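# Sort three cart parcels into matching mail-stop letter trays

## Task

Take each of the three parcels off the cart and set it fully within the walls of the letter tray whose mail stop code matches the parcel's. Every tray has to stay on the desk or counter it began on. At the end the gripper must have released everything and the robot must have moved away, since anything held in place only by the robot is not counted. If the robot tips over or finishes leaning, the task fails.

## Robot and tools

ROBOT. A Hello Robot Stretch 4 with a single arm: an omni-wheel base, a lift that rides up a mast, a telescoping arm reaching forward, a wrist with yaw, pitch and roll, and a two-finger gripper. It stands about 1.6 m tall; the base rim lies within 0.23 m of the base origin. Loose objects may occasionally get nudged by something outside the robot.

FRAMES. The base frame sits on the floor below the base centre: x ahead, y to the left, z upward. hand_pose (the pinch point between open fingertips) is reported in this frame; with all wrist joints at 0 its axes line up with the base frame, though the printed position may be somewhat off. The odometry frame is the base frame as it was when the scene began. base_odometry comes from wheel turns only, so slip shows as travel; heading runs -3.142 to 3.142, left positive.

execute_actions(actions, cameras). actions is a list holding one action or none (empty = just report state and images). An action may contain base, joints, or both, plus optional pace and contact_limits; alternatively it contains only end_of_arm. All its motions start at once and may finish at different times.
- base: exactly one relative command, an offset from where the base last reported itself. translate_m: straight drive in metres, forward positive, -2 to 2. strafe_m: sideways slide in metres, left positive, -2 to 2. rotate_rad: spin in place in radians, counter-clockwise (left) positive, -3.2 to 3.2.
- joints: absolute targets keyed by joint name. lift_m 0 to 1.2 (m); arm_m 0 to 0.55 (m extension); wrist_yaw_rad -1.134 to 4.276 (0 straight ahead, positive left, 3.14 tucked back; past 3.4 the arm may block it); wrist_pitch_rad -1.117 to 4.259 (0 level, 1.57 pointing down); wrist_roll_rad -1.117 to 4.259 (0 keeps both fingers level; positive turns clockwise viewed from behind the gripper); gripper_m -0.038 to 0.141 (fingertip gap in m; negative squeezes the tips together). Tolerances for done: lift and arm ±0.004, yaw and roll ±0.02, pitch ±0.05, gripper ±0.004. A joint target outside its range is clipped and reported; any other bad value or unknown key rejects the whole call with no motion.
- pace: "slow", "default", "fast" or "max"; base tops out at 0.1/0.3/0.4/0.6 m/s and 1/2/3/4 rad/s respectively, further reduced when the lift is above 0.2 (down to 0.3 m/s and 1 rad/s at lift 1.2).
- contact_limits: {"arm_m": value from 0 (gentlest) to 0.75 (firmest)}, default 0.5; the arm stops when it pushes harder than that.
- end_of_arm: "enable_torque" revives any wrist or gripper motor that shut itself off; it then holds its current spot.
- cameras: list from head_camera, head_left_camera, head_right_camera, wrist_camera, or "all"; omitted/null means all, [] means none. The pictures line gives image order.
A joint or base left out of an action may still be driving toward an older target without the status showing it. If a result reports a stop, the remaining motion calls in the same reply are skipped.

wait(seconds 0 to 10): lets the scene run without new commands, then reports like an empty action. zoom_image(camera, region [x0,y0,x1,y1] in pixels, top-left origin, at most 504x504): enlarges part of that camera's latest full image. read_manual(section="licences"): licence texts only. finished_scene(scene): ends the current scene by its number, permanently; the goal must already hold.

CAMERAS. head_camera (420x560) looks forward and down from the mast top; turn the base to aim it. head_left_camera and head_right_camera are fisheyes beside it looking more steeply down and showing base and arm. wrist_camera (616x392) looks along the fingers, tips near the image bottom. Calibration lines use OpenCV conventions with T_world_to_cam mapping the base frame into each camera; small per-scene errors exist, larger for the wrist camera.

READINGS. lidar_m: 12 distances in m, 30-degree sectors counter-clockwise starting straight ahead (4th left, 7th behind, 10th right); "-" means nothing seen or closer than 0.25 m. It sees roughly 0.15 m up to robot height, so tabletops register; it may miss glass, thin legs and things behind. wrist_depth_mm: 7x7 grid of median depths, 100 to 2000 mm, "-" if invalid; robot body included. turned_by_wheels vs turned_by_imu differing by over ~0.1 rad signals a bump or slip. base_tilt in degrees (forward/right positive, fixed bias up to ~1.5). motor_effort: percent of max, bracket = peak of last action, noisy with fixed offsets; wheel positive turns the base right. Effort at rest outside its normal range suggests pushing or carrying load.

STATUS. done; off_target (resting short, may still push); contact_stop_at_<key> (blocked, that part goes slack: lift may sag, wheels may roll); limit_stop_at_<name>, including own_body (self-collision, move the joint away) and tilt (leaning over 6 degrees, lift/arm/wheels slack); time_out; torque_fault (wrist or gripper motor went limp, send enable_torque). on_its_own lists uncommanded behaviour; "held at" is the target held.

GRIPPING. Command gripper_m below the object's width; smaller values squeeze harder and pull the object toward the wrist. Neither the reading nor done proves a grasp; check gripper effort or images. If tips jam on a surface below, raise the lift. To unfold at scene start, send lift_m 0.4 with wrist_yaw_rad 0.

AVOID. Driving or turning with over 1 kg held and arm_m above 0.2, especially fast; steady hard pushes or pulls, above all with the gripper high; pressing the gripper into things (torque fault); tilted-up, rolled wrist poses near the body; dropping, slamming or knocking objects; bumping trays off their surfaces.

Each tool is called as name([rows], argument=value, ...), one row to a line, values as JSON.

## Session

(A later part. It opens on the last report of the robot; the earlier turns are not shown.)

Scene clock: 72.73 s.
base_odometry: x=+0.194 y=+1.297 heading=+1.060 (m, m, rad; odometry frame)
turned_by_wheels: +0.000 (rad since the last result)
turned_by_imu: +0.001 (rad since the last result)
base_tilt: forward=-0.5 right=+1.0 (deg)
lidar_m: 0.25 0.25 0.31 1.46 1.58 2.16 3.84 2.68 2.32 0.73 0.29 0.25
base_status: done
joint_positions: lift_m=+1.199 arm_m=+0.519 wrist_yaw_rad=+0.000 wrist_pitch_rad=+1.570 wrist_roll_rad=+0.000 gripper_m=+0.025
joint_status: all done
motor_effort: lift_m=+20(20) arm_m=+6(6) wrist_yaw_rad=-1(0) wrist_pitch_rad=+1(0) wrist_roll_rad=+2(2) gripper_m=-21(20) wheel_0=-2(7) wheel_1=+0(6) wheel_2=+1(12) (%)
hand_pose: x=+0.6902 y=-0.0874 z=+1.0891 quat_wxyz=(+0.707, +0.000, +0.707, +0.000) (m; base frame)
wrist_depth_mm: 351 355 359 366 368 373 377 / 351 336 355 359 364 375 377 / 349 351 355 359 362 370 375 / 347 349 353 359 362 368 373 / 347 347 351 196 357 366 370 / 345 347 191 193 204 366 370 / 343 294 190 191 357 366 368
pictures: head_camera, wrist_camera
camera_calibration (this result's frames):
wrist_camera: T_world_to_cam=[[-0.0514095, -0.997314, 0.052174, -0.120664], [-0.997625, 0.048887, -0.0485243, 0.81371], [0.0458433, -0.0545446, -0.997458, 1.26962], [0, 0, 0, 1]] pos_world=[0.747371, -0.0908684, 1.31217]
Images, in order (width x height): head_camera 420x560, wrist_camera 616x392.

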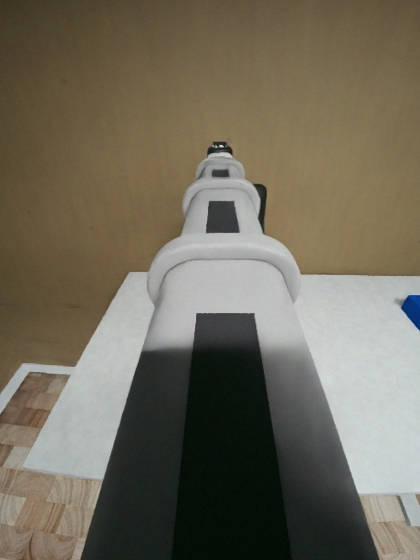

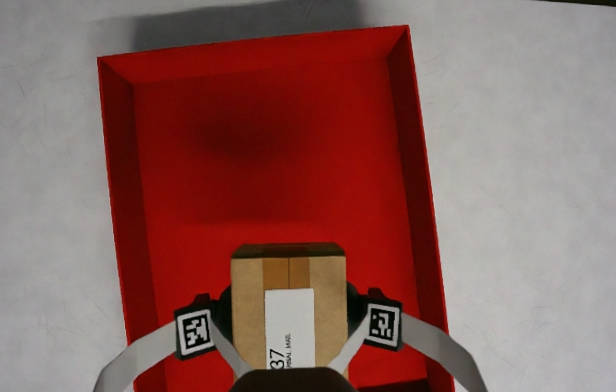

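execute_actions([
  {"joints": {"lift_m": 1.095}, "pace": "default"},
], cameras=[])

execute_actions([
  {"joints": {"gripper_m": 0.1}, "pace": "default"},
], cameras=[])

execute_actions([
  {"joints": {"lift_m": 1.2}, "pace": "fast"},
], cameras=["wrist_camera"])

Scene clock: 74.83 s.
base_odometry: x=+0.194 y=+1.297 heading=+1.060 (m, m, rad; odometry frame)
turned_by_wheels: +0.000 (rad since the last result)
turned_by_imu: +0.000 (rad since the last result)
base_tilt: forward=-0.5 right=+1.0 (deg)
lidar_m: 0.25 0.25 0.30 1.45 1.55 2.15 3.18 2.69 2.32 0.73 0.27 0.25
base_status: not commanded
joint_positions: lift_m=+1.095 arm_m=+0.519 wrist_yaw_rad=+0.000 wrist_pitch_rad=+1.570 wrist_roll_rad=+0.000 gripper_m=+0.025
joint_status: all done
motor_effort: lift_m=+15(19) arm_m=+6(6) wrist_yaw_rad=-2(1) wrist_pitch_rad=+1(0) wrist_roll_rad=+2(1) gripper_m=-22(18) wheel_0=-1(2) wheel_1=+0(0) wheel_2=+1(1) (%)
hand_pose: x=+0.6901 y=-0.0874 z=+0.9849 quat_wxyz=(+0.707, +0.000, +0.707, +0.000) (m; base frame)
wrist_depth_mm: 220 249 253 256 259 266 270 / 220 250 253 255 259 246 267 / 215 248 252 254 258 241 266 / 209 248 251 254 257 246 265 / 211 247 249 196 256 240 265 / 208 245 191 192 204 246 263 / 212 230 190 191 253 206 262
pictures: none
No camera images: the call's "cameras" was empty. Leave "cameras" out to get every camera's image.

Scene clock: 76.40 s.
base_odometry: x=+0.194 y=+1.297 heading=+1.060 (m, m, rad; odometry frame)
turned_by_wheels: +0.000 (rad since the last result)
turned_by_imu: +0.000 (rad since the last result)
base_tilt: forward=-0.3 right=+0.8 (deg)
lidar_m: 0.25 0.25 0.30 1.46 1.56 2.15 3.19 2.70 2.32 0.74 0.28 0.25
base_status: not commanded
joint_positions: lift_m=+1.095 arm_m=+0.519 wrist_yaw_rad=+0.000 wrist_pitch_rad=+1.570 wrist_roll_rad=+0.000 gripper_m=+0.100
joint_status: all done
motor_effort: lift_m=+15(15) arm_m=+6(6) wrist_yaw_rad=-2(3) wrist_pitch_rad=+0(1) wrist_roll_rad=+2(1) gripper_m=-1(20) wheel_0=-2(2) wheel_1=+0(0) wheel_2=+1(1) (%)
hand_pose: x=+0.6901 y=-0.0874 z=+0.9849 quat_wxyz=(+0.707, +0.000, +0.707, +0.000) (m; base frame)
wrist_depth_mm: 221 250 254 256 260 266 268 / 220 250 253 256 259 246 268 / 214 249 252 255 258 240 267 / 209 248 251 254 257 246 265 / 215 246 250 206 256 238 265 / 207 245 206 202 204 246 264 / 213 232 247 201 253 213 263
pictures: none
No camera images: the call's "cameras" was empty. Leave "cameras" out to get every camera's image.

Scene clock: 77.60 s.
base_odometry: x=+0.194 y=+1.297 heading=+1.060 (m, m, rad; odometry frame)
turned_by_wheels: +0.000 (rad since the last result)
turned_by_imu: +0.000 (rad since the last result)
base_tilt: forward=-0.5 right=+0.8 (deg)
lidar_m: 0.25 0.25 0.29 1.46 1.58 2.12 3.83 2.68 2.29 0.75 0.27 0.25
base_status: not commanded
joint_positions: lift_m=+1.199 arm_m=+0.519 wrist_yaw_rad=+0.000 wrist_pitch_rad=+1.570 wrist_roll_rad=+0.000 gripper_m=+0.100
joint_status: all done
motor_effort: lift_m=+20(22) arm_m=+6(6) wrist_yaw_rad=-2(1) wrist_pitch_rad=+0(0) wrist_roll_rad=+1(1) gripper_m=+0(1) wheel_0=-1(2) wheel_1=+0(0) wheel_2=+1(1) (%)
hand_pose: x=+0.6901 y=-0.0874 z=+1.0891 quat_wxyz=(+0.707, +0.000, +0.707, +0.000) (m; base frame)
wrist_depth_mm: 351 357 359 364 368 375 377 / 351 336 355 359 366 373 377 / 349 351 355 359 362 373 375 / 347 351 355 357 359 370 373 / 345 349 351 307 357 368 373 / 345 345 349 306 203 366 370 / 343 329 347 304 357 364 368
pictures: wrist_camera
camera_calibration (this result's frames):
wrist_camera: T_world_to_cam=[[-0.0514978, -0.997309, 0.05218, -0.120611], [-0.997626, 0.0489814, -0.0484079, 0.813556], [0.0457218, -0.054549, -0.997464, 1.26971], [0, 0, 0, 1]] pos_world=[0.74736, -0.0908738, 1.31217]
Images, in order (width x height): wrist_camera 616x392.

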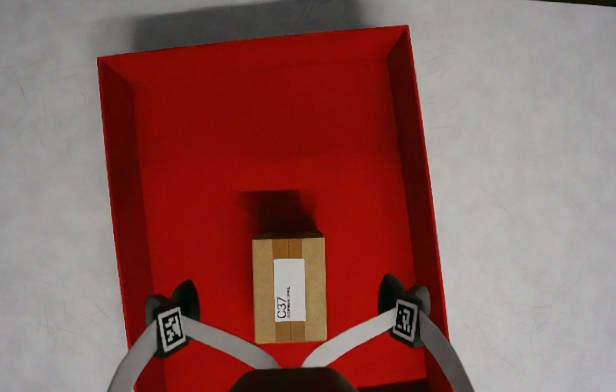

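execute_actions([
  {"base": {"translate_m": -0.3}, "joints": {"arm_m": 0.0}, "pace": "fast"},
], cameras=[])

execute_actions([
  {"base": {"rotate_rad": -0.148}, "joints": {"lift_m": 0.95, "wrist_roll_rad": -0.23}, "pace": "fast"},
], cameras=[])

execute_actions([
  {"base": {"translate_m": -1.944}, "pace": "max"},
], cameras=[])

execute_actions([
  {"base": {"rotate_rad": 1.718}, "pace": "fast"},
], cameras=["head_camera"])

Scene clock: 83.20 s.
base_odometry: x=+0.047 y=+1.035 heading=+1.060 (m, m, rad; odometry frame)
turned_by_wheels: +0.000 (rad since the last result)
turned_by_imu: +0.000 (rad since the last result)
base_tilt: forward=-0.5 right=+0.8 (deg)
lidar_m: 0.48 0.55 1.54 1.47 1.58 1.88 2.86 2.97 2.17 2.23 0.70 0.51
base_status: done
joint_positions: lift_m=+1.199 arm_m=+0.001 wrist_yaw_rad=+0.000 wrist_pitch_rad=+1.570 wrist_roll_rad=+0.000 gripper_m=+0.100
joint_status: all done
motor_effort: lift_m=+19(20) arm_m=-6(7) wrist_yaw_rad=+0(3) wrist_pitch_rad=-1(1) wrist_roll_rad=+1(1) gripper_m=-1(2) wheel_0=+1(6) wheel_1=-1(7) wheel_2=+1(11) (%)
hand_pose: x=+0.1721 y=-0.0874 z=+1.0891 quat_wxyz=(+0.707, +0.000, +0.707, +0.000) (m; base frame)
wrist_depth_mm: 1255 1308 1308 1308 1336 1366 1366 / 1281 1281 1308 1336 1336 1336 1366 / 1255 1308 1281 1281 1336 1366 1366 / 1281 1255 1308 1308 1336 1336 1366 / 1255 1281 1078 1098 1308 1336 1336 / 1229 1281 1078 1098 203 1308 1336 / 1229 1255 1255 691 1308 1308 1336
pictures: none
No camera images: the call's "cameras" was empty. Leave "cameras" out to get every camera's image.

Scene clock: 84.90 s.
base_odometry: x=+0.047 y=+1.035 heading=+0.912 (m, m, rad; odometry frame)
turned_by_wheels: -0.147 (rad since the last result)
turned_by_imu: -0.147 (rad since the last result)
base_tilt: forward=-0.3 right=+0.8 (deg)
lidar_m: 0.47 0.50 0.61 1.47 1.52 1.88 2.80 2.88 2.20 2.22 0.80 0.53
base_status: done
joint_positions: lift_m=+0.950 arm_m=+0.001 wrist_yaw_rad=+0.000 wrist_pitch_rad=+1.570 wrist_roll_rad=-0.230 gripper_m=+0.100
joint_status: all done
motor_effort: lift_m=+15(19) arm_m=-6(6) wrist_yaw_rad=+1(1) wrist_pitch_rad=-1(1) wrist_roll_rad=-1(4) gripper_m=-6(1) wheel_0=+2(1) wheel_1=+2(4) wheel_2=+3(5) (%)
hand_pose: x=+0.1722 y=-0.0874 z=+0.8399 quat_wxyz=(+0.703, -0.081, +0.702, +0.081) (m; base frame)
wrist_depth_mm: 1042 1042 1060 1078 1078 1098 1118 / 1042 1042 1060 1078 1078 1098 1098 / 1042 1025 1042 1078 1078 1078 1098 / 1008 1042 1042 1060 1078 1078 1098 / 1008 1025 842 866 1060 1078 1098 / 1008 1025 831 842 203 1078 1078 / 1025 1008 820 741 1042 1060 1098
pictures: none
No camera images: the call's "cameras" was empty. Leave "cameras" out to get every camera's image.

Scene clock: 91.57 s.
base_odometry: x=-1.142 y=-0.503 heading=+0.912 (m, m, rad; odometry frame)
turned_by_wheels: +0.000 (rad since the last result)
turned_by_imu: -0.002 (rad since the last result)
base_tilt: forward=-0.5 right=+0.9 (deg)
lidar_m: 2.42 2.07 0.75 0.62 0.62 1.58 0.86 0.87 1.15 2.16 2.17 2.64
base_status: done
joint_positions: lift_m=+0.950 arm_m=+0.001 wrist_yaw_rad=+0.000 wrist_pitch_rad=+1.570 wrist_roll_rad=-0.230 gripper_m=+0.100
joint_status: not commanded
motor_effort: lift_m=+15(15) arm_m=-6(6) wrist_yaw_rad=-2(3) wrist_pitch_rad=-1(1) wrist_roll_rad=+0(1) gripper_m=-3(2) wheel_0=+0(6) wheel_1=+1(6) wheel_2=+0(14) (%)
hand_pose: x=+0.1722 y=-0.0874 z=+0.8399 quat_wxyz=(+0.703, -0.081, +0.702, +0.081) (m; base frame)
wrist_depth_mm: 1042 1042 1060 1078 1098 1098 1118 / 1042 1042 1060 1078 1078 1078 1098 / 1025 1042 1042 1060 1078 1078 1098 / 1025 1025 1060 1060 1060 1098 1098 / 1008 1025 831 866 1060 1078 1098 / 1025 1008 831 842 203 1078 1098 / 1025 1008 831 741 1060 1078 1078
pictures: none
No camera images: the call's "cameras" was empty. Leave "cameras" out to get every camera's image.

Scene clock: 93.83 s.
base_odometry: x=-1.142 y=-0.503 heading=+2.630 (m, m, rad; odometry frame)
turned_by_wheels: +1.718 (rad since the last result)
turned_by_imu: +1.712 (rad since the last result)
base_tilt: forward=-0.5 right=+0.9 (deg)
lidar_m: 0.60 1.30 1.57 0.86 0.93 1.34 2.15 2.25 2.51 2.41 1.75 0.70
base_status: done
joint_positions: lift_m=+0.950 arm_m=+0.001 wrist_yaw_rad=+0.000 wrist_pitch_rad=+1.570 wrist_roll_rad=-0.230 gripper_m=+0.100
joint_status: not commanded
motor_effort: lift_m=+16(16) arm_m=-6(6) wrist_yaw_rad=-2(0) wrist_pitch_rad=+0(1) wrist_roll_rad=-1(1) gripper_m=+0(1) wheel_0=-2(4) wheel_1=-1(4) wheel_2=-1(3) (%)
hand_pose: x=+0.1722 y=-0.0874 z=+0.8399 quat_wxyz=(+0.703, -0.081, +0.702, +0.081) (m; base frame)
wrist_depth_mm: 1025 1060 1078 946 946 1098 1118 / 1025 1042 1042 1060 1078 1098 1098 / 1042 1042 1042 1060 1078 1078 1098 / 1025 1025 1060 1060 1078 1078 1098 / 1008 1025 842 866 1078 1078 1078 / 1008 1025 831 842 203 1078 1078 / 1025 1025 831 741 1060 1060 1098
pictures: head_camera
Images, in order (width x height): head_camera 420x560.

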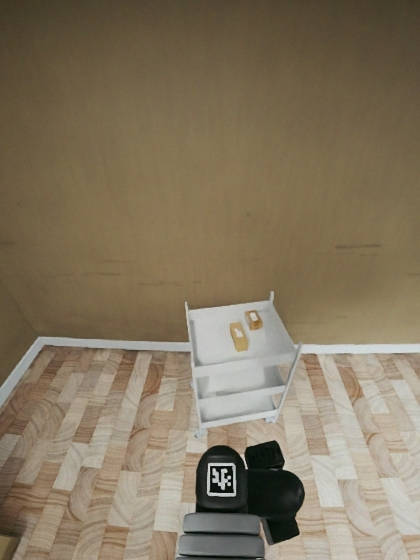

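execute_actions([
  {"base": {"translate_m": 0.3}, "joints": {"arm_m": 0.362}, "pace": "fast"},
], cameras=[])

execute_actions([
  {"joints": {"lift_m": 0.88}, "pace": "fast"},
], cameras=["wrist_camera"])

Scene clock: 96.40 s.
base_odometry: x=-1.404 y=-0.356 heading=+2.630 (m, m, rad; odometry frame)
turned_by_wheels: +0.000 (rad since the last result)
turned_by_imu: +0.001 (rad since the last result)
base_tilt: forward=-0.5 right=+0.7 (deg)
lidar_m: 0.33 0.33 1.39 0.90 0.90 1.31 2.51 2.58 2.53 2.43 1.32 0.38
base_status: done
joint_positions: lift_m=+0.950 arm_m=+0.361 wrist_yaw_rad=+0.000 wrist_pitch_rad=+1.570 wrist_roll_rad=-0.230 gripper_m=+0.100
joint_status: all done
motor_effort: lift_m=+16(16) arm_m=+6(7) wrist_yaw_rad=-3(2) wrist_pitch_rad=+1(1) wrist_roll_rad=+1(1) gripper_m=-5(2) wheel_0=+0(6) wheel_1=+0(5) wheel_2=+2(6) (%)
hand_pose: x=+0.5321 y=-0.0874 z=+0.8399 quat_wxyz=(+0.703, -0.081, +0.702, +0.081) (m; base frame)
wrist_depth_mm: 1025 976 878 778 699 647 591 / 362 389 397 399 820 750 699 / 699 392 397 402 373 407 1060 / 377 389 394 399 353 404 1098 / 368 389 392 343 402 404 1098 / 368 387 392 345 203 402 1078 / 366 382 387 392 397 375 1078
pictures: none
No camera images: the call's "cameras" was empty. Leave "cameras" out to get every camera's image.

Scene clock: 97.43 s.
base_odometry: x=-1.404 y=-0.356 heading=+2.630 (m, m, rad; odometry frame)
turned_by_wheels: +0.000 (rad since the last result)
turned_by_imu: +0.000 (rad since the last result)
base_tilt: forward=-0.4 right=+0.9 (deg)
lidar_m: 0.33 0.34 1.39 0.91 0.92 1.32 2.49 2.60 2.50 2.44 1.31 0.37
base_status: not commanded
joint_positions: lift_m=+0.880 arm_m=+0.361 wrist_yaw_rad=+0.000 wrist_pitch_rad=+1.570 wrist_roll_rad=-0.230 gripper_m=+0.100
joint_status: all done
motor_effort: lift_m=+15(15) arm_m=+6(6) wrist_yaw_rad=-2(0) wrist_pitch_rad=+0(0) wrist_roll_rad=-1(0) gripper_m=+0(2) wheel_0=+0(0) wheel_1=+0(0) wheel_2=+1(2) (%)
hand_pose: x=+0.5321 y=-0.0874 z=+0.7699 quat_wxyz=(+0.703, -0.081, +0.702, +0.081) (m; base frame)
wrist_depth_mm: 960 904 809 732 699 647 591 / 309 324 327 330 329 322 297 / 319 324 327 332 286 338 312 / 319 320 325 329 283 336 297 / 317 320 324 276 330 334 310 / 317 319 322 276 203 336 307 / 314 317 319 273 327 332 304
pictures: wrist_camera
camera_calibration (this result's frames):
wrist_camera: T_world_to_cam=[[0.176864, -0.982841, 0.0523736, -0.232485], [-0.982584, -0.179398, -0.0484281, 0.612493], [0.0569928, -0.0428963, -0.997453, 0.953581], [0, 0, 0, 1]] pos_world=[0.588596, -0.077711, 0.99299]
Images, in order (width x height): wrist_camera 616x392.

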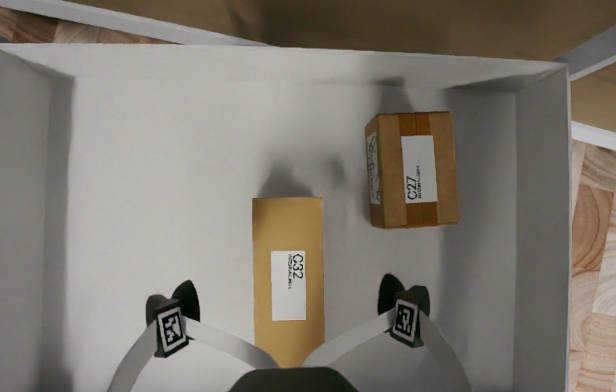

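execute_actions([
  {"joints": {"lift_m": 0.805, "gripper_m": 0.085}, "pace": "default"},
], cameras=[])

execute_actions([
  {"joints": {"gripper_m": 0.02}, "pace": "default"},
], cameras=[])

execute_actions([
  {"joints": {"lift_m": 0.98}, "pace": "fast"},
], cameras=["wrist_camera"])

Scene clock: 99.10 s.
base_odometry: x=-1.404 y=-0.356 heading=+2.630 (m, m, rad; odometry frame)
turned_by_wheels: +0.000 (rad since the last result)
turned_by_imu: +0.000 (rad since the last result)
base_tilt: forward=-0.3 right=+1.0 (deg)
lidar_m: 0.32 0.32 1.39 0.89 0.89 1.31 2.53 2.59 2.51 2.42 1.32 0.38
base_status: not commanded
joint_positions: lift_m=+0.805 arm_m=+0.361 wrist_yaw_rad=+0.000 wrist_pitch_rad=+1.570 wrist_roll_rad=-0.230 gripper_m=+0.085
joint_status: all done
motor_effort: lift_m=+15(17) arm_m=+6(6) wrist_yaw_rad=-1(3) wrist_pitch_rad=+0(0) wrist_roll_rad=+1(1) gripper_m=-3(3) wheel_0=+0(0) wheel_1=+0(0) wheel_2=+2(2) (%)
hand_pose: x=+0.5321 y=-0.0874 z=+0.6949 quat_wxyz=(+0.703, -0.081, +0.702, +0.081) (m; base frame)
wrist_depth_mm: 236 237 230 229 225 229 230 / 249 251 254 256 258 263 265 / 247 250 253 256 238 210 264 / 247 249 251 204 246 209 263 / 245 247 250 201 256 259 262 / 243 247 200 200 213 258 260 / 243 245 247 199 253 257 260
pictures: none
No camera images: the call's "cameras" was empty. Leave "cameras" out to get every camera's image.

Scene clock: 100.57 s.
base_odometry: x=-1.404 y=-0.356 heading=+2.630 (m, m, rad; odometry frame)
turned_by_wheels: +0.000 (rad since the last result)
turned_by_imu: +0.000 (rad since the last result)
base_tilt: forward=-0.4 right=+0.8 (deg)
lidar_m: 0.33 0.34 1.39 0.91 0.92 1.29 2.53 2.59 2.50 2.44 1.33 0.38
base_status: not commanded
joint_positions: lift_m=+0.805 arm_m=+0.361 wrist_yaw_rad=+0.000 wrist_pitch_rad=+1.570 wrist_roll_rad=-0.230 gripper_m=+0.020
joint_status: all done
motor_effort: lift_m=+15(15) arm_m=+6(6) wrist_yaw_rad=-1(2) wrist_pitch_rad=-1(0) wrist_roll_rad=+0(0) gripper_m=-21(20) wheel_0=+0(0) wheel_1=+0(0) wheel_2=+2(2) (%)
hand_pose: x=+0.5321 y=-0.0874 z=+0.6949 quat_wxyz=(+0.703, -0.081, +0.702, +0.081) (m; base frame)
wrist_depth_mm: 236 238 230 229 226 229 231 / 248 251 254 256 258 262 266 / 246 250 253 255 238 210 264 / 246 248 252 194 247 209 263 / 244 247 250 191 255 258 262 / 244 247 190 191 213 258 260 / 243 204 189 190 253 257 259
pictures: none
No camera images: the call's "cameras" was empty. Leave "cameras" out to get every camera's image.

Scene clock: 102.03 s.
base_odometry: x=-1.404 y=-0.356 heading=+2.630 (m, m, rad; odometry frame)
turned_by_wheels: +0.000 (rad since the last result)
turned_by_imu: +0.000 (rad since the last result)
base_tilt: forward=-0.3 right=+0.7 (deg)
lidar_m: 0.33 0.31 1.39 0.90 0.91 1.31 2.52 2.57 2.51 2.43 1.32 0.37
base_status: not commanded
joint_positions: lift_m=+0.980 arm_m=+0.361 wrist_yaw_rad=+0.000 wrist_pitch_rad=+1.570 wrist_roll_rad=-0.230 gripper_m=+0.020
joint_status: all done
motor_effort: lift_m=+20(23) arm_m=+6(6) wrist_yaw_rad=+0(3) wrist_pitch_rad=+0(0) wrist_roll_rad=+0(0) gripper_m=-21(17) wheel_0=+0(0) wheel_1=+0(0) wheel_2=+2(2) (%)
hand_pose: x=+0.5321 y=-0.0874 z=+0.8695 quat_wxyz=(+0.703, -0.081, +0.702, +0.081) (m; base frame)
wrist_depth_mm: 1060 991 878 778 699 647 591 / 1060 1078 1042 946 854 778 750 / 1042 421 424 430 433 436 1060 / 1042 418 424 193 382 436 1138 / 1042 418 421 191 430 433 1118 / 1025 415 190 191 214 433 1118 / 1042 283 189 190 427 384 1118
pictures: wrist_camera
camera_calibration (this result's frames):
wrist_camera: T_world_to_cam=[[0.176832, -0.982847, 0.0523595, -0.237669], [-0.982594, -0.179362, -0.0483495, 0.617236], [0.0569115, -0.0428984, -0.997457, 1.05297], [0, 0, 0, 1]] pos_world=[0.588594, -0.0777131, 1.09258]
Images, in order (width x height): wrist_camera 616x392.

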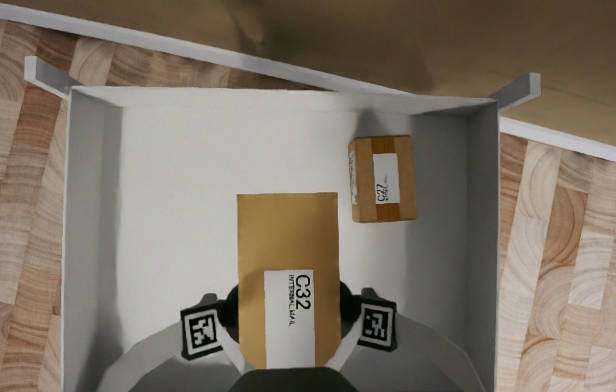

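execute_actions([
  {"base": {"rotate_rad": -2.283}, "joints": {"arm_m": 0.0}, "pace": "fast"},
], cameras=[])

execute_actions([
  {"base": {"translate_m": 1.987}, "joints": {"lift_m": 1.2, "wrist_roll_rad": 0.0}, "pace": "fast"},
], cameras=[])

execute_actions([
  {"base": {"rotate_rad": 0.713}, "pace": "fast"},
], cameras=["head_camera"])

execute_actions([
  {"base": {"translate_m": 0.6}, "joints": {"arm_m": 0.5}, "pace": "fast"},
], cameras=["wrist_camera"])

Scene clock: 107.00 s.
base_odometry: x=-1.404 y=-0.356 heading=+0.348 (m, m, rad; odometry frame)
turned_by_wheels: -2.283 (rad since the last result)
turned_by_imu: -2.275 (rad since the last result)
base_tilt: forward=-0.5 right=+0.8 (deg)
lidar_m: 2.72 2.44 1.66 0.42 0.34 0.32 1.18 1.51 0.89 1.07 2.47 2.47
base_status: done
joint_positions: lift_m=+0.980 arm_m=+0.001 wrist_yaw_rad=+0.000 wrist_pitch_rad=+1.570 wrist_roll_rad=-0.230 gripper_m=+0.020
joint_status: all done
motor_effort: lift_m=+20(20) arm_m=-6(7) wrist_yaw_rad=-1(1) wrist_pitch_rad=+0(4) wrist_roll_rad=+0(0) gripper_m=-18(21) wheel_0=+0(6) wheel_1=+1(9) wheel_2=+1(6) (%)
hand_pose: x=+0.1723 y=-0.0874 z=+0.8695 quat_wxyz=(+0.703, -0.081, +0.702, +0.081) (m; base frame)
wrist_depth_mm: 1060 1078 1078 1098 1098 1138 1138 / 1060 1078 1078 1098 1118 1118 1118 / 1060 1060 1078 1098 1098 1118 1138 / 1042 1060 1078 193 1098 1098 1138 / 1042 1042 854 192 1098 1118 1138 / 917 1042 190 191 213 1118 1118 / 917 512 189 190 1078 1118 1098
pictures: none
No camera images: the call's "cameras" was empty. Leave "cameras" out to get every camera's image.

Scene clock: 113.90 s.
base_odometry: x=+0.465 y=+0.321 heading=+0.348 (m, m, rad; odometry frame)
turned_by_wheels: +0.000 (rad since the last result)
turned_by_imu: +0.002 (rad since the last result)
base_tilt: forward=-0.4 right=+0.9 (deg)
lidar_m: 1.85 0.88 0.92 1.11 2.23 2.14 2.07 2.41 2.43 1.34 1.51 1.53
base_status: done
joint_positions: lift_m=+1.199 arm_m=+0.001 wrist_yaw_rad=+0.000 wrist_pitch_rad=+1.570 wrist_roll_rad=+0.000 gripper_m=+0.020
joint_status: all done
motor_effort: lift_m=+20(22) arm_m=-6(7) wrist_yaw_rad=+0(2) wrist_pitch_rad=+0(1) wrist_roll_rad=+1(6) gripper_m=-17(20) wheel_0=+0(4) wheel_1=-1(7) wheel_2=+2(9) (%)
hand_pose: x=+0.1723 y=-0.0874 z=+1.0891 quat_wxyz=(+0.707, +0.000, +0.707, +0.000) (m; base frame)
wrist_depth_mm: 1281 1281 1281 1336 1366 1366 1366 / 1281 1281 1308 1308 1336 1336 1366 / 1255 1281 1281 1308 1336 1366 1366 / 1255 1255 1308 193 1308 1336 1336 / 1255 1281 1078 192 1308 1336 1336 / 1229 1255 190 191 213 1308 1336 / 1255 707 189 190 1308 1308 1336
pictures: none
No camera images: the call's "cameras" was empty. Leave "cameras" out to get every camera's image.

Scene clock: 115.87 s.
base_odometry: x=+0.465 y=+0.321 heading=+1.060 (m, m, rad; odometry frame)
turned_by_wheels: +0.713 (rad since the last result)
turned_by_imu: +0.710 (rad since the last result)
base_tilt: forward=-0.4 right=+1.1 (deg)
lidar_m: 0.88 0.93 1.33 2.22 2.09 2.49 2.44 1.69 1.35 1.49 1.58 0.93
base_status: done
joint_positions: lift_m=+1.199 arm_m=+0.001 wrist_yaw_rad=+0.000 wrist_pitch_rad=+1.570 wrist_roll_rad=+0.000 gripper_m=+0.020
joint_status: not commanded
motor_effort: lift_m=+20(20) arm_m=-6(6) wrist_yaw_rad=-1(2) wrist_pitch_rad=-1(0) wrist_roll_rad=+2(1) gripper_m=-18(18) wheel_0=-1(3) wheel_1=+0(5) wheel_2=-3(6) (%)
hand_pose: x=+0.1723 y=-0.0874 z=+1.0891 quat_wxyz=(+0.707, +0.000, +0.707, +0.000) (m; base frame)
wrist_depth_mm: 1281 1281 1281 1308 1336 1366 1366 / 1255 1281 1281 1308 1336 1336 1366 / 1255 1281 1281 1308 1336 1336 1366 / 1255 1281 1255 194 1308 1366 1366 / 1255 1255 1078 192 1308 1336 1336 / 1255 1255 190 191 213 1336 1366 / 1229 715 189 190 1308 1336 1336
pictures: head_camera
Images, in order (width x height): head_camera 420x560.

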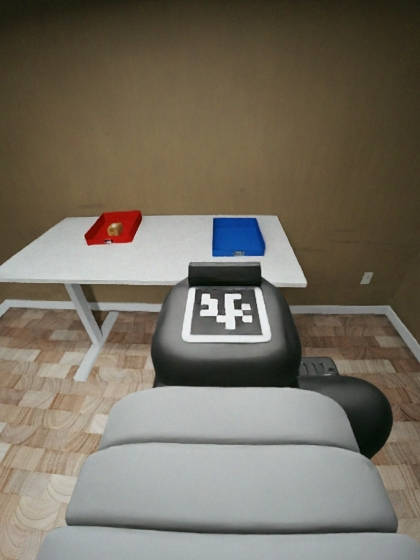

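Scene clock: 119.33 s.
base_odometry: x=+0.758 y=+0.845 heading=+1.060 (m, m, rad; odometry frame)
turned_by_wheels: +0.000 (rad since the last result)
turned_by_imu: +0.001 (rad since the last result)
base_tilt: forward=-0.5 right=+0.8 (deg)
lidar_m: 0.29 0.31 0.45 2.19 2.32 2.46 3.07 1.74 1.58 1.51 0.40 0.29
base_status: done
joint_positions: lift_m=+1.199 arm_m=+0.499 wrist_yaw_rad=+0.000 wrist_pitch_rad=+1.570 wrist_roll_rad=+0.000 gripper_m=+0.020
joint_status: all done
motor_effort: lift_m=+20(20) arm_m=+6(6) wrist_yaw_rad=-2(1) wrist_pitch_rad=+0(2) wrist_roll_rad=+2(2) gripper_m=-19(19) wheel_0=+1(5) wheel_1=+2(5) wheel_2=-1(14) (%)
hand_pose: x=+0.6701 y=-0.0874 z=+1.0891 quat_wxyz=(+0.707, +0.000, +0.707, +0.000) (m; base frame)
wrist_depth_mm: 351 355 359 364 368 373 379 / 351 353 355 359 362 373 377 / 349 351 355 357 364 370 375 / 349 351 351 193 362 368 866 / 345 349 351 191 362 366 373 / 345 347 189 191 213 366 370 / 343 229 189 189 355 366 366
pictures: wrist_camera
camera_calibration (this result's frames):
wrist_camera: T_world_to_cam=[[-0.0514561, -0.997311, 0.0521771, -0.121667], [-0.997625, 0.0489368, -0.0484633, 0.793608], [0.0457796, -0.0545469, -0.997461, 1.27057], [0, 0, 0, 1]] pos_world=[0.727297, -0.0908713, 1.31215]
Images, in order (width x height): wrist_camera 616x392.

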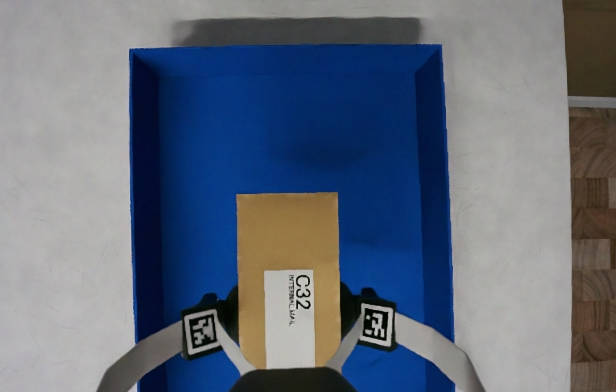

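execute_actions([
  {"joints": {"lift_m": 1.095, "arm_m": 0.53}, "pace": "default"},
], cameras=[])

execute_actions([
  {"joints": {"gripper_m": 0.1}, "pace": "default"},
], cameras=[])

execute_actions([
  {"joints": {"lift_m": 1.2}, "pace": "fast"},
], cameras=["wrist_camera"])

Scene clock: 121.60 s.
base_odometry: x=+0.758 y=+0.845 heading=+1.060 (m, m, rad; odometry frame)
turned_by_wheels: +0.000 (rad since the last result)
turned_by_imu: +0.000 (rad since the last result)
base_tilt: forward=-0.3 right=+1.0 (deg)
lidar_m: 0.29 0.31 0.46 2.19 2.33 2.46 3.05 1.74 1.58 1.52 0.42 0.30
base_status: not commanded
joint_positions: lift_m=+1.095 arm_m=+0.529 wrist_yaw_rad=+0.000 wrist_pitch_rad=+1.570 wrist_roll_rad=+0.000 gripper_m=+0.020
joint_status: all done
motor_effort: lift_m=+15(19) arm_m=+6(7) wrist_yaw_rad=-2(1) wrist_pitch_rad=+0(1) wrist_roll_rad=+1(1) gripper_m=-19(21) wheel_0=+1(1) wheel_1=+2(2) wheel_2=+0(1) (%)
hand_pose: x=+0.7000 y=-0.0874 z=+0.9849 quat_wxyz=(+0.707, +0.000, +0.707, +0.000) (m; base frame)
wrist_depth_mm: 249 214 214 216 220 220 270 / 232 250 252 255 259 236 268 / 232 249 252 255 257 240 267 / 229 248 250 193 256 243 265 / 229 246 249 192 255 245 265 / 227 245 190 191 213 246 264 / 225 191 189 190 253 216 262
pictures: none
No camera images: the call's "cameras" was empty. Leave "cameras" out to get every camera's image.

Scene clock: 123.23 s.
base_odometry: x=+0.758 y=+0.845 heading=+1.060 (m, m, rad; odometry frame)
turned_by_wheels: +0.000 (rad since the last result)
turned_by_imu: +0.000 (rad since the last result)
base_tilt: forward=-0.5 right=+0.8 (deg)
lidar_m: 0.28 0.31 0.44 2.18 2.32 2.48 3.05 1.72 1.59 1.51 0.40 0.30
base_status: not commanded
joint_positions: lift_m=+1.095 arm_m=+0.529 wrist_yaw_rad=+0.000 wrist_pitch_rad=+1.570 wrist_roll_rad=+0.000 gripper_m=+0.100
joint_status: all done
motor_effort: lift_m=+15(15) arm_m=+6(7) wrist_yaw_rad=+0(0) wrist_pitch_rad=+0(0) wrist_roll_rad=+1(1) gripper_m=+3(19) wheel_0=+1(1) wheel_1=+2(2) wheel_2=-1(1) (%)
hand_pose: x=+0.7000 y=-0.0874 z=+0.9849 quat_wxyz=(+0.707, +0.000, +0.707, +0.000) (m; base frame)
wrist_depth_mm: 249 213 225 216 220 221 270 / 232 250 253 256 259 237 268 / 232 249 252 255 258 240 267 / 231 248 250 202 257 242 265 / 229 247 250 201 256 245 264 / 227 245 207 200 203 245 263 / 224 220 247 199 253 224 263
pictures: none
No camera images: the call's "cameras" was empty. Leave "cameras" out to get every camera's image.

Scene clock: 124.43 s.
base_odometry: x=+0.758 y=+0.845 heading=+1.060 (m, m, rad; odometry frame)
turned_by_wheels: +0.000 (rad since the last result)
turned_by_imu: +0.000 (rad since the last result)
base_tilt: forward=-0.5 right=+1.0 (deg)
lidar_m: 0.29 0.31 0.43 2.20 2.32 2.48 3.05 1.72 1.57 1.50 0.40 0.29
base_status: not commanded
joint_positions: lift_m=+1.199 arm_m=+0.529 wrist_yaw_rad=+0.000 wrist_pitch_rad=+1.570 wrist_roll_rad=+0.000 gripper_m=+0.100
joint_status: all done
motor_effort: lift_m=+20(21) arm_m=+7(6) wrist_yaw_rad=-1(0) wrist_pitch_rad=+0(1) wrist_roll_rad=+1(2) gripper_m=+0(4) wheel_0=+1(1) wheel_1=+2(2) wheel_2=-1(1) (%)
hand_pose: x=+0.7000 y=-0.0874 z=+1.0891 quat_wxyz=(+0.707, +0.000, +0.707, +0.000) (m; base frame)
wrist_depth_mm: 353 357 359 364 370 377 379 / 351 353 355 362 364 373 377 / 349 351 355 359 364 370 375 / 349 349 353 357 362 368 866 / 345 347 351 304 362 368 370 / 345 347 351 303 203 366 373 / 343 334 347 301 357 364 368
pictures: wrist_camera
camera_calibration (this result's frames):
wrist_camera: T_world_to_cam=[[-0.0516159, -0.997303, 0.0521818, -0.12002], [-0.997622, 0.0491014, -0.0483734, 0.82339], [0.0456807, -0.0545545, -0.997465, 1.26929], [0, 0, 0, 1]] pos_world=[0.757254, -0.0908807, 1.31217]
Images, in order (width x height): wrist_camera 616x392.

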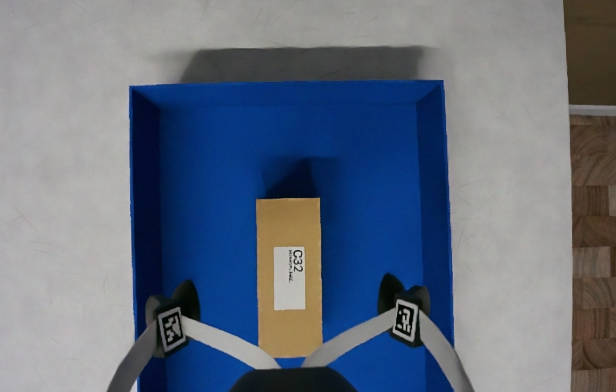

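execute_actions([
  {"base": {"translate_m": -0.3}, "joints": {"arm_m": 0.0}, "pace": "fast"},
], cameras=[])

execute_actions([
  {"base": {"rotate_rad": -0.525}, "joints": {"lift_m": 0.95, "wrist_roll_rad": -0.3}, "pace": "fast"},
], cameras=[])

execute_actions([
  {"base": {"translate_m": -1.991}, "pace": "max"},
], cameras=[])

execute_actions([
  {"base": {"rotate_rad": 2.095}, "pace": "fast"},
], cameras=[])

execute_actions([
  {"base": {"translate_m": 0.3}, "joints": {"arm_m": 0.471}, "pace": "fast"},
], cameras=[])

execute_actions([
  {"joints": {"lift_m": 0.88}, "pace": "fast"},
], cameras=["wrist_camera"])

Scene clock: 127.63 s.
base_odometry: x=+0.611 y=+0.583 heading=+1.060 (m, m, rad; odometry frame)
turned_by_wheels: +0.000 (rad since the last result)
turned_by_imu: +0.000 (rad since the last result)
base_tilt: forward=-0.4 right=+0.9 (deg)
lidar_m: 0.59 0.64 0.90 2.20 2.27 2.39 2.75 1.68 1.53 1.49 1.59 0.61
base_status: done
joint_positions: lift_m=+1.199 arm_m=+0.001 wrist_yaw_rad=+0.000 wrist_pitch_rad=+1.570 wrist_roll_rad=+0.000 gripper_m=+0.100
joint_status: all done
motor_effort: lift_m=+19(20) arm_m=-6(6) wrist_yaw_rad=+1(0) wrist_pitch_rad=+0(1) wrist_roll_rad=+1(1) gripper_m=-4(1) wheel_0=-1(5) wheel_1=-2(6) wheel_2=+0(11) (%)
hand_pose: x=+0.1721 y=-0.0874 z=+1.0891 quat_wxyz=(+0.707, +0.000, +0.707, +0.000) (m; base frame)
wrist_depth_mm: 1281 1308 1281 1308 1336 1366 1366 / 1281 1281 1308 1308 1336 1366 1336 / 1255 1255 1281 1308 1336 1336 1366 / 1255 1281 1281 1308 1308 1336 1336 / 1255 1281 1098 1098 1308 1336 1366 / 1255 1255 1060 1098 203 1308 1336 / 1229 1255 1255 699 1308 1308 1336
pictures: none
No camera images: the call's "cameras" was empty. Leave "cameras" out to get every camera's image.

Scene clock: 129.37 s.
base_odometry: x=+0.611 y=+0.583 heading=+0.535 (m, m, rad; odometry frame)
turned_by_wheels: -0.525 (rad since the last result)
turned_by_imu: -0.523 (rad since the last result)
base_tilt: forward=-0.5 right=+1.0 (deg)
lidar_m: 0.62 0.58 0.62 0.88 2.18 2.26 2.40 2.69 1.70 1.54 1.50 1.59
base_status: done
joint_positions: lift_m=+0.950 arm_m=+0.001 wrist_yaw_rad=+0.000 wrist_pitch_rad=+1.570 wrist_roll_rad=-0.300 gripper_m=+0.100
joint_status: all done
motor_effort: lift_m=+15(17) arm_m=-6(7) wrist_yaw_rad=+0(0) wrist_pitch_rad=+1(0) wrist_roll_rad=-1(3) gripper_m=-4(5) wheel_0=+1(4) wheel_1=+1(4) wheel_2=+2(6) (%)
hand_pose: x=+0.1722 y=-0.0874 z=+0.8399 quat_wxyz=(+0.699, -0.106, +0.699, +0.105) (m; base frame)
wrist_depth_mm: 1042 1060 1060 1060 1078 1078 1098 / 1025 1060 1060 1078 1098 1098 1098 / 1025 1042 1042 1060 1078 1098 1098 / 1025 1025 1042 1060 1078 1078 1098 / 1025 1025 842 878 1060 1078 1078 / 1008 1008 831 842 204 1078 1078 / 1008 1008 831 741 1060 1060 1078
pictures: none
No camera images: the call's "cameras" was empty. Leave "cameras" out to get every camera's image.

Scene clock: 136.17 s.
base_odometry: x=-1.101 y=-0.433 heading=+0.535 (m, m, rad; odometry frame)
turned_by_wheels: +0.000 (rad since the last result)
turned_by_imu: -0.002 (rad since the last result)
base_tilt: forward=-0.6 right=+0.8 (deg)
lidar_m: 2.42 2.33 1.74 0.73 0.63 0.65 1.66 0.94 0.99 1.39 2.15 2.29
base_status: done
joint_positions: lift_m=+0.950 arm_m=+0.001 wrist_yaw_rad=+0.000 wrist_pitch_rad=+1.570 wrist_roll_rad=-0.300 gripper_m=+0.100
joint_status: not commanded
motor_effort: lift_m=+15(15) arm_m=-6(6) wrist_yaw_rad=-1(2) wrist_pitch_rad=-1(0) wrist_roll_rad=+0(1) gripper_m=-2(4) wheel_0=+0(3) wheel_1=+1(6) wheel_2=-2(9) (%)
hand_pose: x=+0.1722 y=-0.0874 z=+0.8399 quat_wxyz=(+0.699, -0.106, +0.699, +0.105) (m; base frame)
wrist_depth_mm: 1042 1042 1060 1078 1078 1098 1118 / 1025 1042 1042 1060 1078 1098 1098 / 1025 1042 1060 1060 1078 1098 1098 / 1008 1042 1042 1060 1060 1078 1098 / 1008 1025 831 878 1060 1078 1078 / 1008 1025 831 842 202 1078 1078 / 1008 1008 831 741 1042 1060 1078
pictures: none
No camera images: the call's "cameras" was empty. Leave "cameras" out to get every camera's image.

Scene clock: 138.63 s.
base_odometry: x=-1.101 y=-0.433 heading=+2.630 (m, m, rad; odometry frame)
turned_by_wheels: +2.095 (rad since the last result)
turned_by_imu: +2.088 (rad since the last result)
base_tilt: forward=-0.4 right=+0.7 (deg)
lidar_m: 0.64 0.65 1.66 0.93 1.02 1.44 2.16 2.25 2.44 2.32 1.75 0.71
base_status: done
joint_positions: lift_m=+0.950 arm_m=+0.001 wrist_yaw_rad=+0.000 wrist_pitch_rad=+1.570 wrist_roll_rad=-0.300 gripper_m=+0.100
joint_status: not commanded
motor_effort: lift_m=+15(15) arm_m=-6(6) wrist_yaw_rad=-1(0) wrist_pitch_rad=+0(1) wrist_roll_rad=-1(1) gripper_m=-1(1) wheel_0=+0(7) wheel_1=+1(8) wheel_2=-3(6) (%)
hand_pose: x=+0.1722 y=-0.0874 z=+0.8399 quat_wxyz=(+0.699, -0.106, +0.699, +0.105) (m; base frame)
wrist_depth_mm: 1042 1042 1060 946 946 1098 1118 / 1042 1060 1060 1060 1078 1098 1098 / 1025 1042 1060 1060 1078 1098 1098 / 1025 1042 1042 1060 1060 1078 1098 / 1025 1025 842 878 1060 1060 1078 / 1025 1025 831 842 203 1060 1078 / 1025 1008 831 741 1042 1078 1078
pictures: none
No camera images: the call's "cameras" was empty. Leave "cameras" out to get every camera's image.

Scene clock: 140.87 s.
base_odometry: x=-1.363 y=-0.286 heading=+2.630 (m, m, rad; odometry frame)
turned_by_wheels: +0.000 (rad since the last result)
turned_by_imu: +0.001 (rad since the last result)
base_tilt: forward=-0.5 right=+1.0 (deg)
lidar_m: 0.35 0.36 1.38 0.98 0.99 1.43 2.50 2.61 2.43 2.36 1.32 0.40
base_status: done
joint_positions: lift_m=+0.950 arm_m=+0.470 wrist_yaw_rad=+0.000 wrist_pitch_rad=+1.570 wrist_roll_rad=-0.300 gripper_m=+0.100
joint_status: all done
motor_effort: lift_m=+15(15) arm_m=+6(7) wrist_yaw_rad=-1(3) wrist_pitch_rad=+1(1) wrist_roll_rad=+0(0) gripper_m=-1(2) wheel_0=+0(5) wheel_1=-1(7) wheel_2=+0(12) (%)
hand_pose: x=+0.6411 y=-0.0874 z=+0.8399 quat_wxyz=(+0.700, -0.106, +0.699, +0.106) (m; base frame)
wrist_depth_mm: 946 809 654 564 492 442 404 / 1042 1042 976 820 676 574 500 / 1025 1025 1060 1060 1008 831 699 / 387 389 394 399 399 1078 1078 / 384 389 392 347 399 1078 1078 / 382 384 392 394 204 1060 1078 / 379 384 389 392 397 1060 1078
pictures: none
No camera images: the call's "cameras" was empty. Leave "cameras" out to get every camera's image.

Scene clock: 141.90 s.
base_odometry: x=-1.363 y=-0.286 heading=+2.630 (m, m, rad; odometry frame)
turned_by_wheels: +0.000 (rad since the last result)
turned_by_imu: +0.000 (rad since the last result)
base_tilt: forward=-0.5 right=+1.1 (deg)
lidar_m: 0.35 0.36 1.39 0.96 0.99 1.42 2.53 2.59 2.43 2.34 1.32 0.37
base_status: not commanded
joint_positions: lift_m=+0.880 arm_m=+0.470 wrist_yaw_rad=+0.000 wrist_pitch_rad=+1.570 wrist_roll_rad=-0.300 gripper_m=+0.100
joint_status: all done
motor_effort: lift_m=+15(15) arm_m=+6(6) wrist_yaw_rad=-1(1) wrist_pitch_rad=+2(1) wrist_roll_rad=+0(1) gripper_m=+0(0) wheel_0=+0(0) wheel_1=-1(1) wheel_2=+1(1) (%)
hand_pose: x=+0.6411 y=-0.0874 z=+0.7699 quat_wxyz=(+0.699, -0.106, +0.699, +0.106) (m; base frame)
wrist_depth_mm: 931 809 654 564 492 442 402 / 976 991 976 820 676 574 500 / 960 976 991 991 991 831 699 / 319 322 325 329 330 1008 1008 / 319 320 324 278 329 991 1025 / 317 319 322 276 204 1008 1008 / 314 315 320 274 325 991 1008
pictures: wrist_camera
camera_calibration (this result's frames):
wrist_camera: T_world_to_cam=[[0.245227, -0.968047, 0.0524358, -0.294342], [-0.967615, -0.247741, -0.04843, 0.704016], [0.059873, -0.0388613, -0.997449, 0.945873], [0, 0, 0, 1]] pos_world=[0.696765, -0.0737654, 0.99299]
Images, in order (width x height): wrist_camera 616x392.

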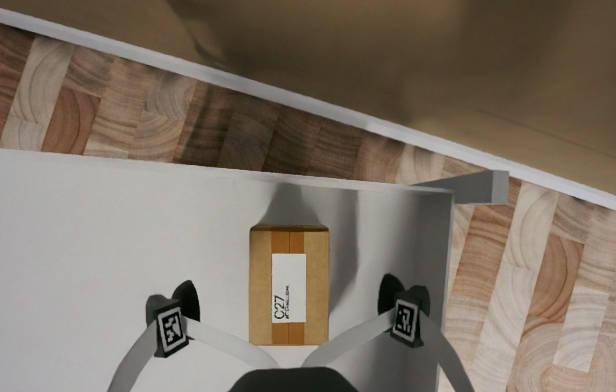

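execute_actions([
  {"joints": {"lift_m": 0.805, "gripper_m": 0.09}, "pace": "default"},
], cameras=[])

execute_actions([
  {"joints": {"gripper_m": 0.025}, "pace": "default"},
], cameras=[])

execute_actions([
  {"joints": {"lift_m": 0.98}, "pace": "fast"},
], cameras=["wrist_camera"])

Scene clock: 144.27 s.
base_odometry: x=-1.363 y=-0.286 heading=+2.630 (m, m, rad; odometry frame)
turned_by_wheels: +0.000 (rad since the last result)
turned_by_imu: +0.000 (rad since the last result)
base_tilt: forward=-0.4 right=+1.0 (deg)
lidar_m: 0.35 0.35 1.39 0.96 1.00 1.45 2.51 2.58 2.43 2.36 1.33 0.41
base_status: not commanded
joint_positions: lift_m=+0.805 arm_m=+0.470 wrist_yaw_rad=+0.000 wrist_pitch_rad=+1.570 wrist_roll_rad=-0.300 gripper_m=+0.090
joint_status: all done
motor_effort: lift_m=+15(14) arm_m=+6(6) wrist_yaw_rad=-1(1) wrist_pitch_rad=+1(0) wrist_roll_rad=+0(0) gripper_m=-2(1) wheel_0=+0(0) wheel_1=-1(1) wheel_2=+0(0) (%)
hand_pose: x=+0.6411 y=-0.0874 z=+0.6949 quat_wxyz=(+0.699, -0.106, +0.699, +0.106) (m; base frame)
wrist_depth_mm: 891 809 654 559 492 442 402 / 878 904 904 809 676 574 500 / 569 891 891 917 917 842 661 / 246 249 252 253 256 219 946 / 245 248 250 204 256 230 946 / 244 246 207 203 213 237 931 / 243 245 247 201 253 215 931
pictures: none
No camera images: the call's "cameras" was empty. Leave "cameras" out to get every camera's image.

Scene clock: 145.73 s.
base_odometry: x=-1.363 y=-0.286 heading=+2.630 (m, m, rad; odometry frame)
turned_by_wheels: +0.000 (rad since the last result)
turned_by_imu: +0.000 (rad since the last result)
base_tilt: forward=-0.3 right=+0.9 (deg)
lidar_m: 0.34 0.34 1.39 0.97 0.99 1.42 2.52 2.60 2.40 2.33 1.32 0.38
base_status: not commanded
joint_positions: lift_m=+0.805 arm_m=+0.470 wrist_yaw_rad=+0.000 wrist_pitch_rad=+1.570 wrist_roll_rad=-0.300 gripper_m=+0.025
joint_status: all done
motor_effort: lift_m=+15(15) arm_m=+6(6) wrist_yaw_rad=-2(2) wrist_pitch_rad=+0(1) wrist_roll_rad=+1(1) gripper_m=-21(18) wheel_0=+0(0) wheel_1=-1(1) wheel_2=+0(1) (%)
hand_pose: x=+0.6411 y=-0.0874 z=+0.6949 quat_wxyz=(+0.699, -0.106, +0.699, +0.106) (m; base frame)
wrist_depth_mm: 891 809 661 559 492 445 402 / 891 891 904 820 676 574 504 / 569 891 904 917 917 831 654 / 246 248 251 254 256 219 931 / 245 248 249 193 255 230 946 / 244 246 190 191 204 236 931 / 243 244 190 190 253 203 931
pictures: none
No camera images: the call's "cameras" was empty. Leave "cameras" out to get every camera's image.

Scene clock: 147.20 s.
base_odometry: x=-1.363 y=-0.286 heading=+2.630 (m, m, rad; odometry frame)
turned_by_wheels: +0.000 (rad since the last result)
turned_by_imu: +0.000 (rad since the last result)
base_tilt: forward=-0.4 right=+1.1 (deg)
lidar_m: 0.34 0.34 1.40 0.98 1.00 1.40 2.51 2.59 2.43 2.35 1.33 0.38
base_status: not commanded
joint_positions: lift_m=+0.980 arm_m=+0.470 wrist_yaw_rad=+0.000 wrist_pitch_rad=+1.570 wrist_roll_rad=-0.300 gripper_m=+0.025
joint_status: all done
motor_effort: lift_m=+20(20) arm_m=+6(6) wrist_yaw_rad=-2(1) wrist_pitch_rad=+1(0) wrist_roll_rad=+1(0) gripper_m=-18(19) wheel_0=+0(0) wheel_1=-1(1) wheel_2=+0(0) (%)
hand_pose: x=+0.6410 y=-0.0874 z=+0.8695 quat_wxyz=(+0.699, -0.106, +0.699, +0.106) (m; base frame)
wrist_depth_mm: 976 809 654 564 492 445 402 / 1060 1060 991 820 676 569 504 / 1060 1060 1078 1098 1025 831 699 / 415 418 424 427 433 1118 1060 / 415 418 421 193 430 1098 1118 / 410 413 190 191 203 1098 1098 / 410 413 190 190 424 1098 1098
pictures: wrist_camera
camera_calibration (this result's frames):
wrist_camera: T_world_to_cam=[[0.245178, -0.96806, 0.052412, -0.299507], [-0.967634, -0.247687, -0.0483358, 0.708749], [0.0597738, -0.0388647, -0.997455, 1.04529], [0, 0, 0, 1]] pos_world=[0.696761, -0.0737685, 1.09259]
Images, in order (width x height): wrist_camera 616x392.

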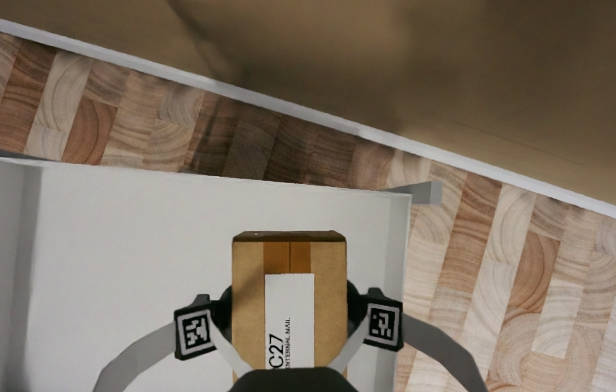

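execute_actions([
  {"base": {"rotate_rad": -0.177}, "joints": {"arm_m": 0.0}, "pace": "fast"},
], cameras=[])

execute_actions([
  {"base": {"translate_m": -1.609}, "joints": {"wrist_roll_rad": 0.0}, "pace": "fast"},
], cameras=[])

execute_actions([
  {"base": {"rotate_rad": 1.747}, "joints": {"lift_m": 1.15}, "pace": "fast"},
], cameras=[])

execute_actions([
  {"base": {"translate_m": 0.4}, "joints": {"arm_m": 0.5}, "pace": "fast"},
], cameras=["wrist_camera"])

Scene clock: 151.17 s.
base_odometry: x=-1.363 y=-0.286 heading=+2.454 (m, m, rad; odometry frame)
turned_by_wheels: -0.177 (rad since the last result)
turned_by_imu: -0.176 (rad since the last result)
base_tilt: forward=-0.5 right=+0.9 (deg)
lidar_m: 0.33 0.33 1.18 1.58 0.97 1.20 2.45 2.53 2.59 2.36 1.62 0.42
base_status: done
joint_positions: lift_m=+0.980 arm_m=+0.001 wrist_yaw_rad=+0.000 wrist_pitch_rad=+1.570 wrist_roll_rad=-0.300 gripper_m=+0.025
joint_status: all done
motor_effort: lift_m=+20(20) arm_m=-7(7) wrist_yaw_rad=-1(2) wrist_pitch_rad=+0(3) wrist_roll_rad=+0(0) gripper_m=-21(18) wheel_0=+1(8) wheel_1=+2(6) wheel_2=+2(16) (%)
hand_pose: x=+0.1722 y=-0.0874 z=+0.8695 quat_wxyz=(+0.699, -0.106, +0.699, +0.106) (m; base frame)
wrist_depth_mm: 392 427 430 421 418 1118 1138 / 469 683 691 699 1098 1118 1138 / 1078 1060 960 1078 1098 1118 1138 / 1060 1060 1078 1078 1098 1118 1138 / 1060 1060 866 193 1098 1098 1118 / 1042 1042 191 191 204 1098 1118 / 1042 1060 190 190 1078 1098 1098
pictures: none
No camera images: the call's "cameras" was empty. Leave "cameras" out to get every camera's image.

Scene clock: 157.03 s.
base_odometry: x=-0.120 y=-1.308 heading=+2.454 (m, m, rad; odometry frame)
turned_by_wheels: +0.000 (rad since the last result)
turned_by_imu: -0.002 (rad since the last result)
base_tilt: forward=-0.5 right=+1.0 (deg)
lidar_m: 1.90 1.22 0.79 0.71 0.71 1.28 1.19 0.92 1.10 2.57 2.63 2.79
base_status: done
joint_positions: lift_m=+0.980 arm_m=+0.001 wrist_yaw_rad=+0.000 wrist_pitch_rad=+1.570 wrist_roll_rad=+0.000 gripper_m=+0.025
joint_status: all done
motor_effort: lift_m=+20(20) arm_m=-6(7) wrist_yaw_rad=-1(1) wrist_pitch_rad=+0(1) wrist_roll_rad=+2(7) gripper_m=-25(20) wheel_0=+0(4) wheel_1=+1(6) wheel_2=-2(16) (%)
hand_pose: x=+0.1722 y=-0.0874 z=+0.8695 quat_wxyz=(+0.707, +0.000, +0.707, +0.000) (m; base frame)
wrist_depth_mm: 1060 1078 1098 1098 1118 1138 1160 / 1042 1060 1078 1098 1118 1138 1138 / 1042 1060 1098 1098 1098 1118 1138 / 1060 1060 1078 1078 1098 1118 1118 / 1042 1060 854 193 1098 1118 1118 / 1025 1042 190 192 203 1098 1118 / 1042 1042 190 190 1098 1098 1118
pictures: none
No camera images: the call's "cameras" was empty. Leave "cameras" out to get every camera's image.

Scene clock: 159.37 s.
base_odometry: x=-0.120 y=-1.308 heading=-2.083 (m, m, rad; odometry frame)
turned_by_wheels: +1.747 (rad since the last result)
turned_by_imu: +1.742 (rad since the last result)
base_tilt: forward=-0.5 right=+0.9 (deg)
lidar_m: 0.70 0.75 1.17 0.97 0.92 1.33 3.46 2.87 2.04 1.89 0.96 0.72
base_status: done
joint_positions: lift_m=+1.150 arm_m=+0.001 wrist_yaw_rad=+0.000 wrist_pitch_rad=+1.570 wrist_roll_rad=+0.000 gripper_m=+0.025
joint_status: all done
motor_effort: lift_m=+20(23) arm_m=-6(6) wrist_yaw_rad=-2(3) wrist_pitch_rad=+1(1) wrist_roll_rad=+2(2) gripper_m=-21(19) wheel_0=+0(4) wheel_1=-1(7) wheel_2=-1(6) (%)
hand_pose: x=+0.1723 y=-0.0874 z=+1.0395 quat_wxyz=(+0.707, +0.000, +0.707, +0.000) (m; base frame)
wrist_depth_mm: 1229 1229 1060 1060 1060 1060 1060 / 1229 1229 1229 1229 1281 1308 1336 / 1205 1205 1255 1255 1255 1308 1308 / 1229 1255 1229 1281 1255 1308 1308 / 1205 1229 1042 193 1281 1281 1281 / 1205 1205 191 191 203 1255 1281 / 1182 1205 190 190 1255 1281 1281
pictures: none
No camera images: the call's "cameras" was empty. Leave "cameras" out to get every camera's image.

Scene clock: 162.13 s.
base_odometry: x=-0.316 y=-1.657 heading=-2.083 (m, m, rad; odometry frame)
turned_by_wheels: +0.000 (rad since the last result)
turned_by_imu: +0.000 (rad since the last result)
base_tilt: forward=-0.4 right=+0.9 (deg)
lidar_m: 0.30 0.33 0.48 1.16 1.11 1.31 3.91 3.52 1.97 1.15 0.44 0.32
base_status: done
joint_positions: lift_m=+1.150 arm_m=+0.499 wrist_yaw_rad=+0.000 wrist_pitch_rad=+1.570 wrist_roll_rad=+0.000 gripper_m=+0.025
joint_status: all done
motor_effort: lift_m=+20(20) arm_m=+6(7) wrist_yaw_rad=-2(0) wrist_pitch_rad=+0(0) wrist_roll_rad=+2(3) gripper_m=-18(21) wheel_0=-2(3) wheel_1=+0(6) wheel_2=+1(11) (%)
hand_pose: x=+0.6701 y=-0.0874 z=+1.0395 quat_wxyz=(+0.707, +0.000, +0.707, +0.000) (m; base frame)
wrist_depth_mm: 342 347 351 355 359 366 368 / 340 345 340 349 353 362 366 / 340 343 345 349 353 359 366 / 340 342 343 349 351 353 364 / 338 342 340 193 351 353 359 / 336 340 190 191 204 351 359 / 334 336 190 190 345 338 357
pictures: wrist_camera
camera_calibration (this result's frames):
wrist_camera: T_world_to_cam=[[-0.0514016, -0.997314, 0.0521727, -0.119113], [-0.997624, 0.0488778, -0.0485496, 0.791338], [0.0458692, -0.0545442, -0.997457, 1.2211], [0, 0, 0, 1]] pos_world=[0.727325, -0.0908678, 1.26263]
Images, in order (width x height): wrist_camera 616x392.

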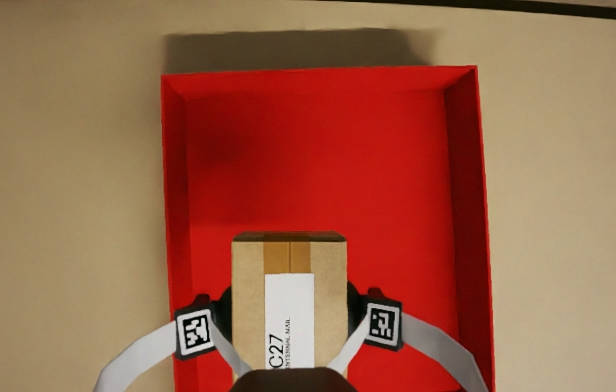

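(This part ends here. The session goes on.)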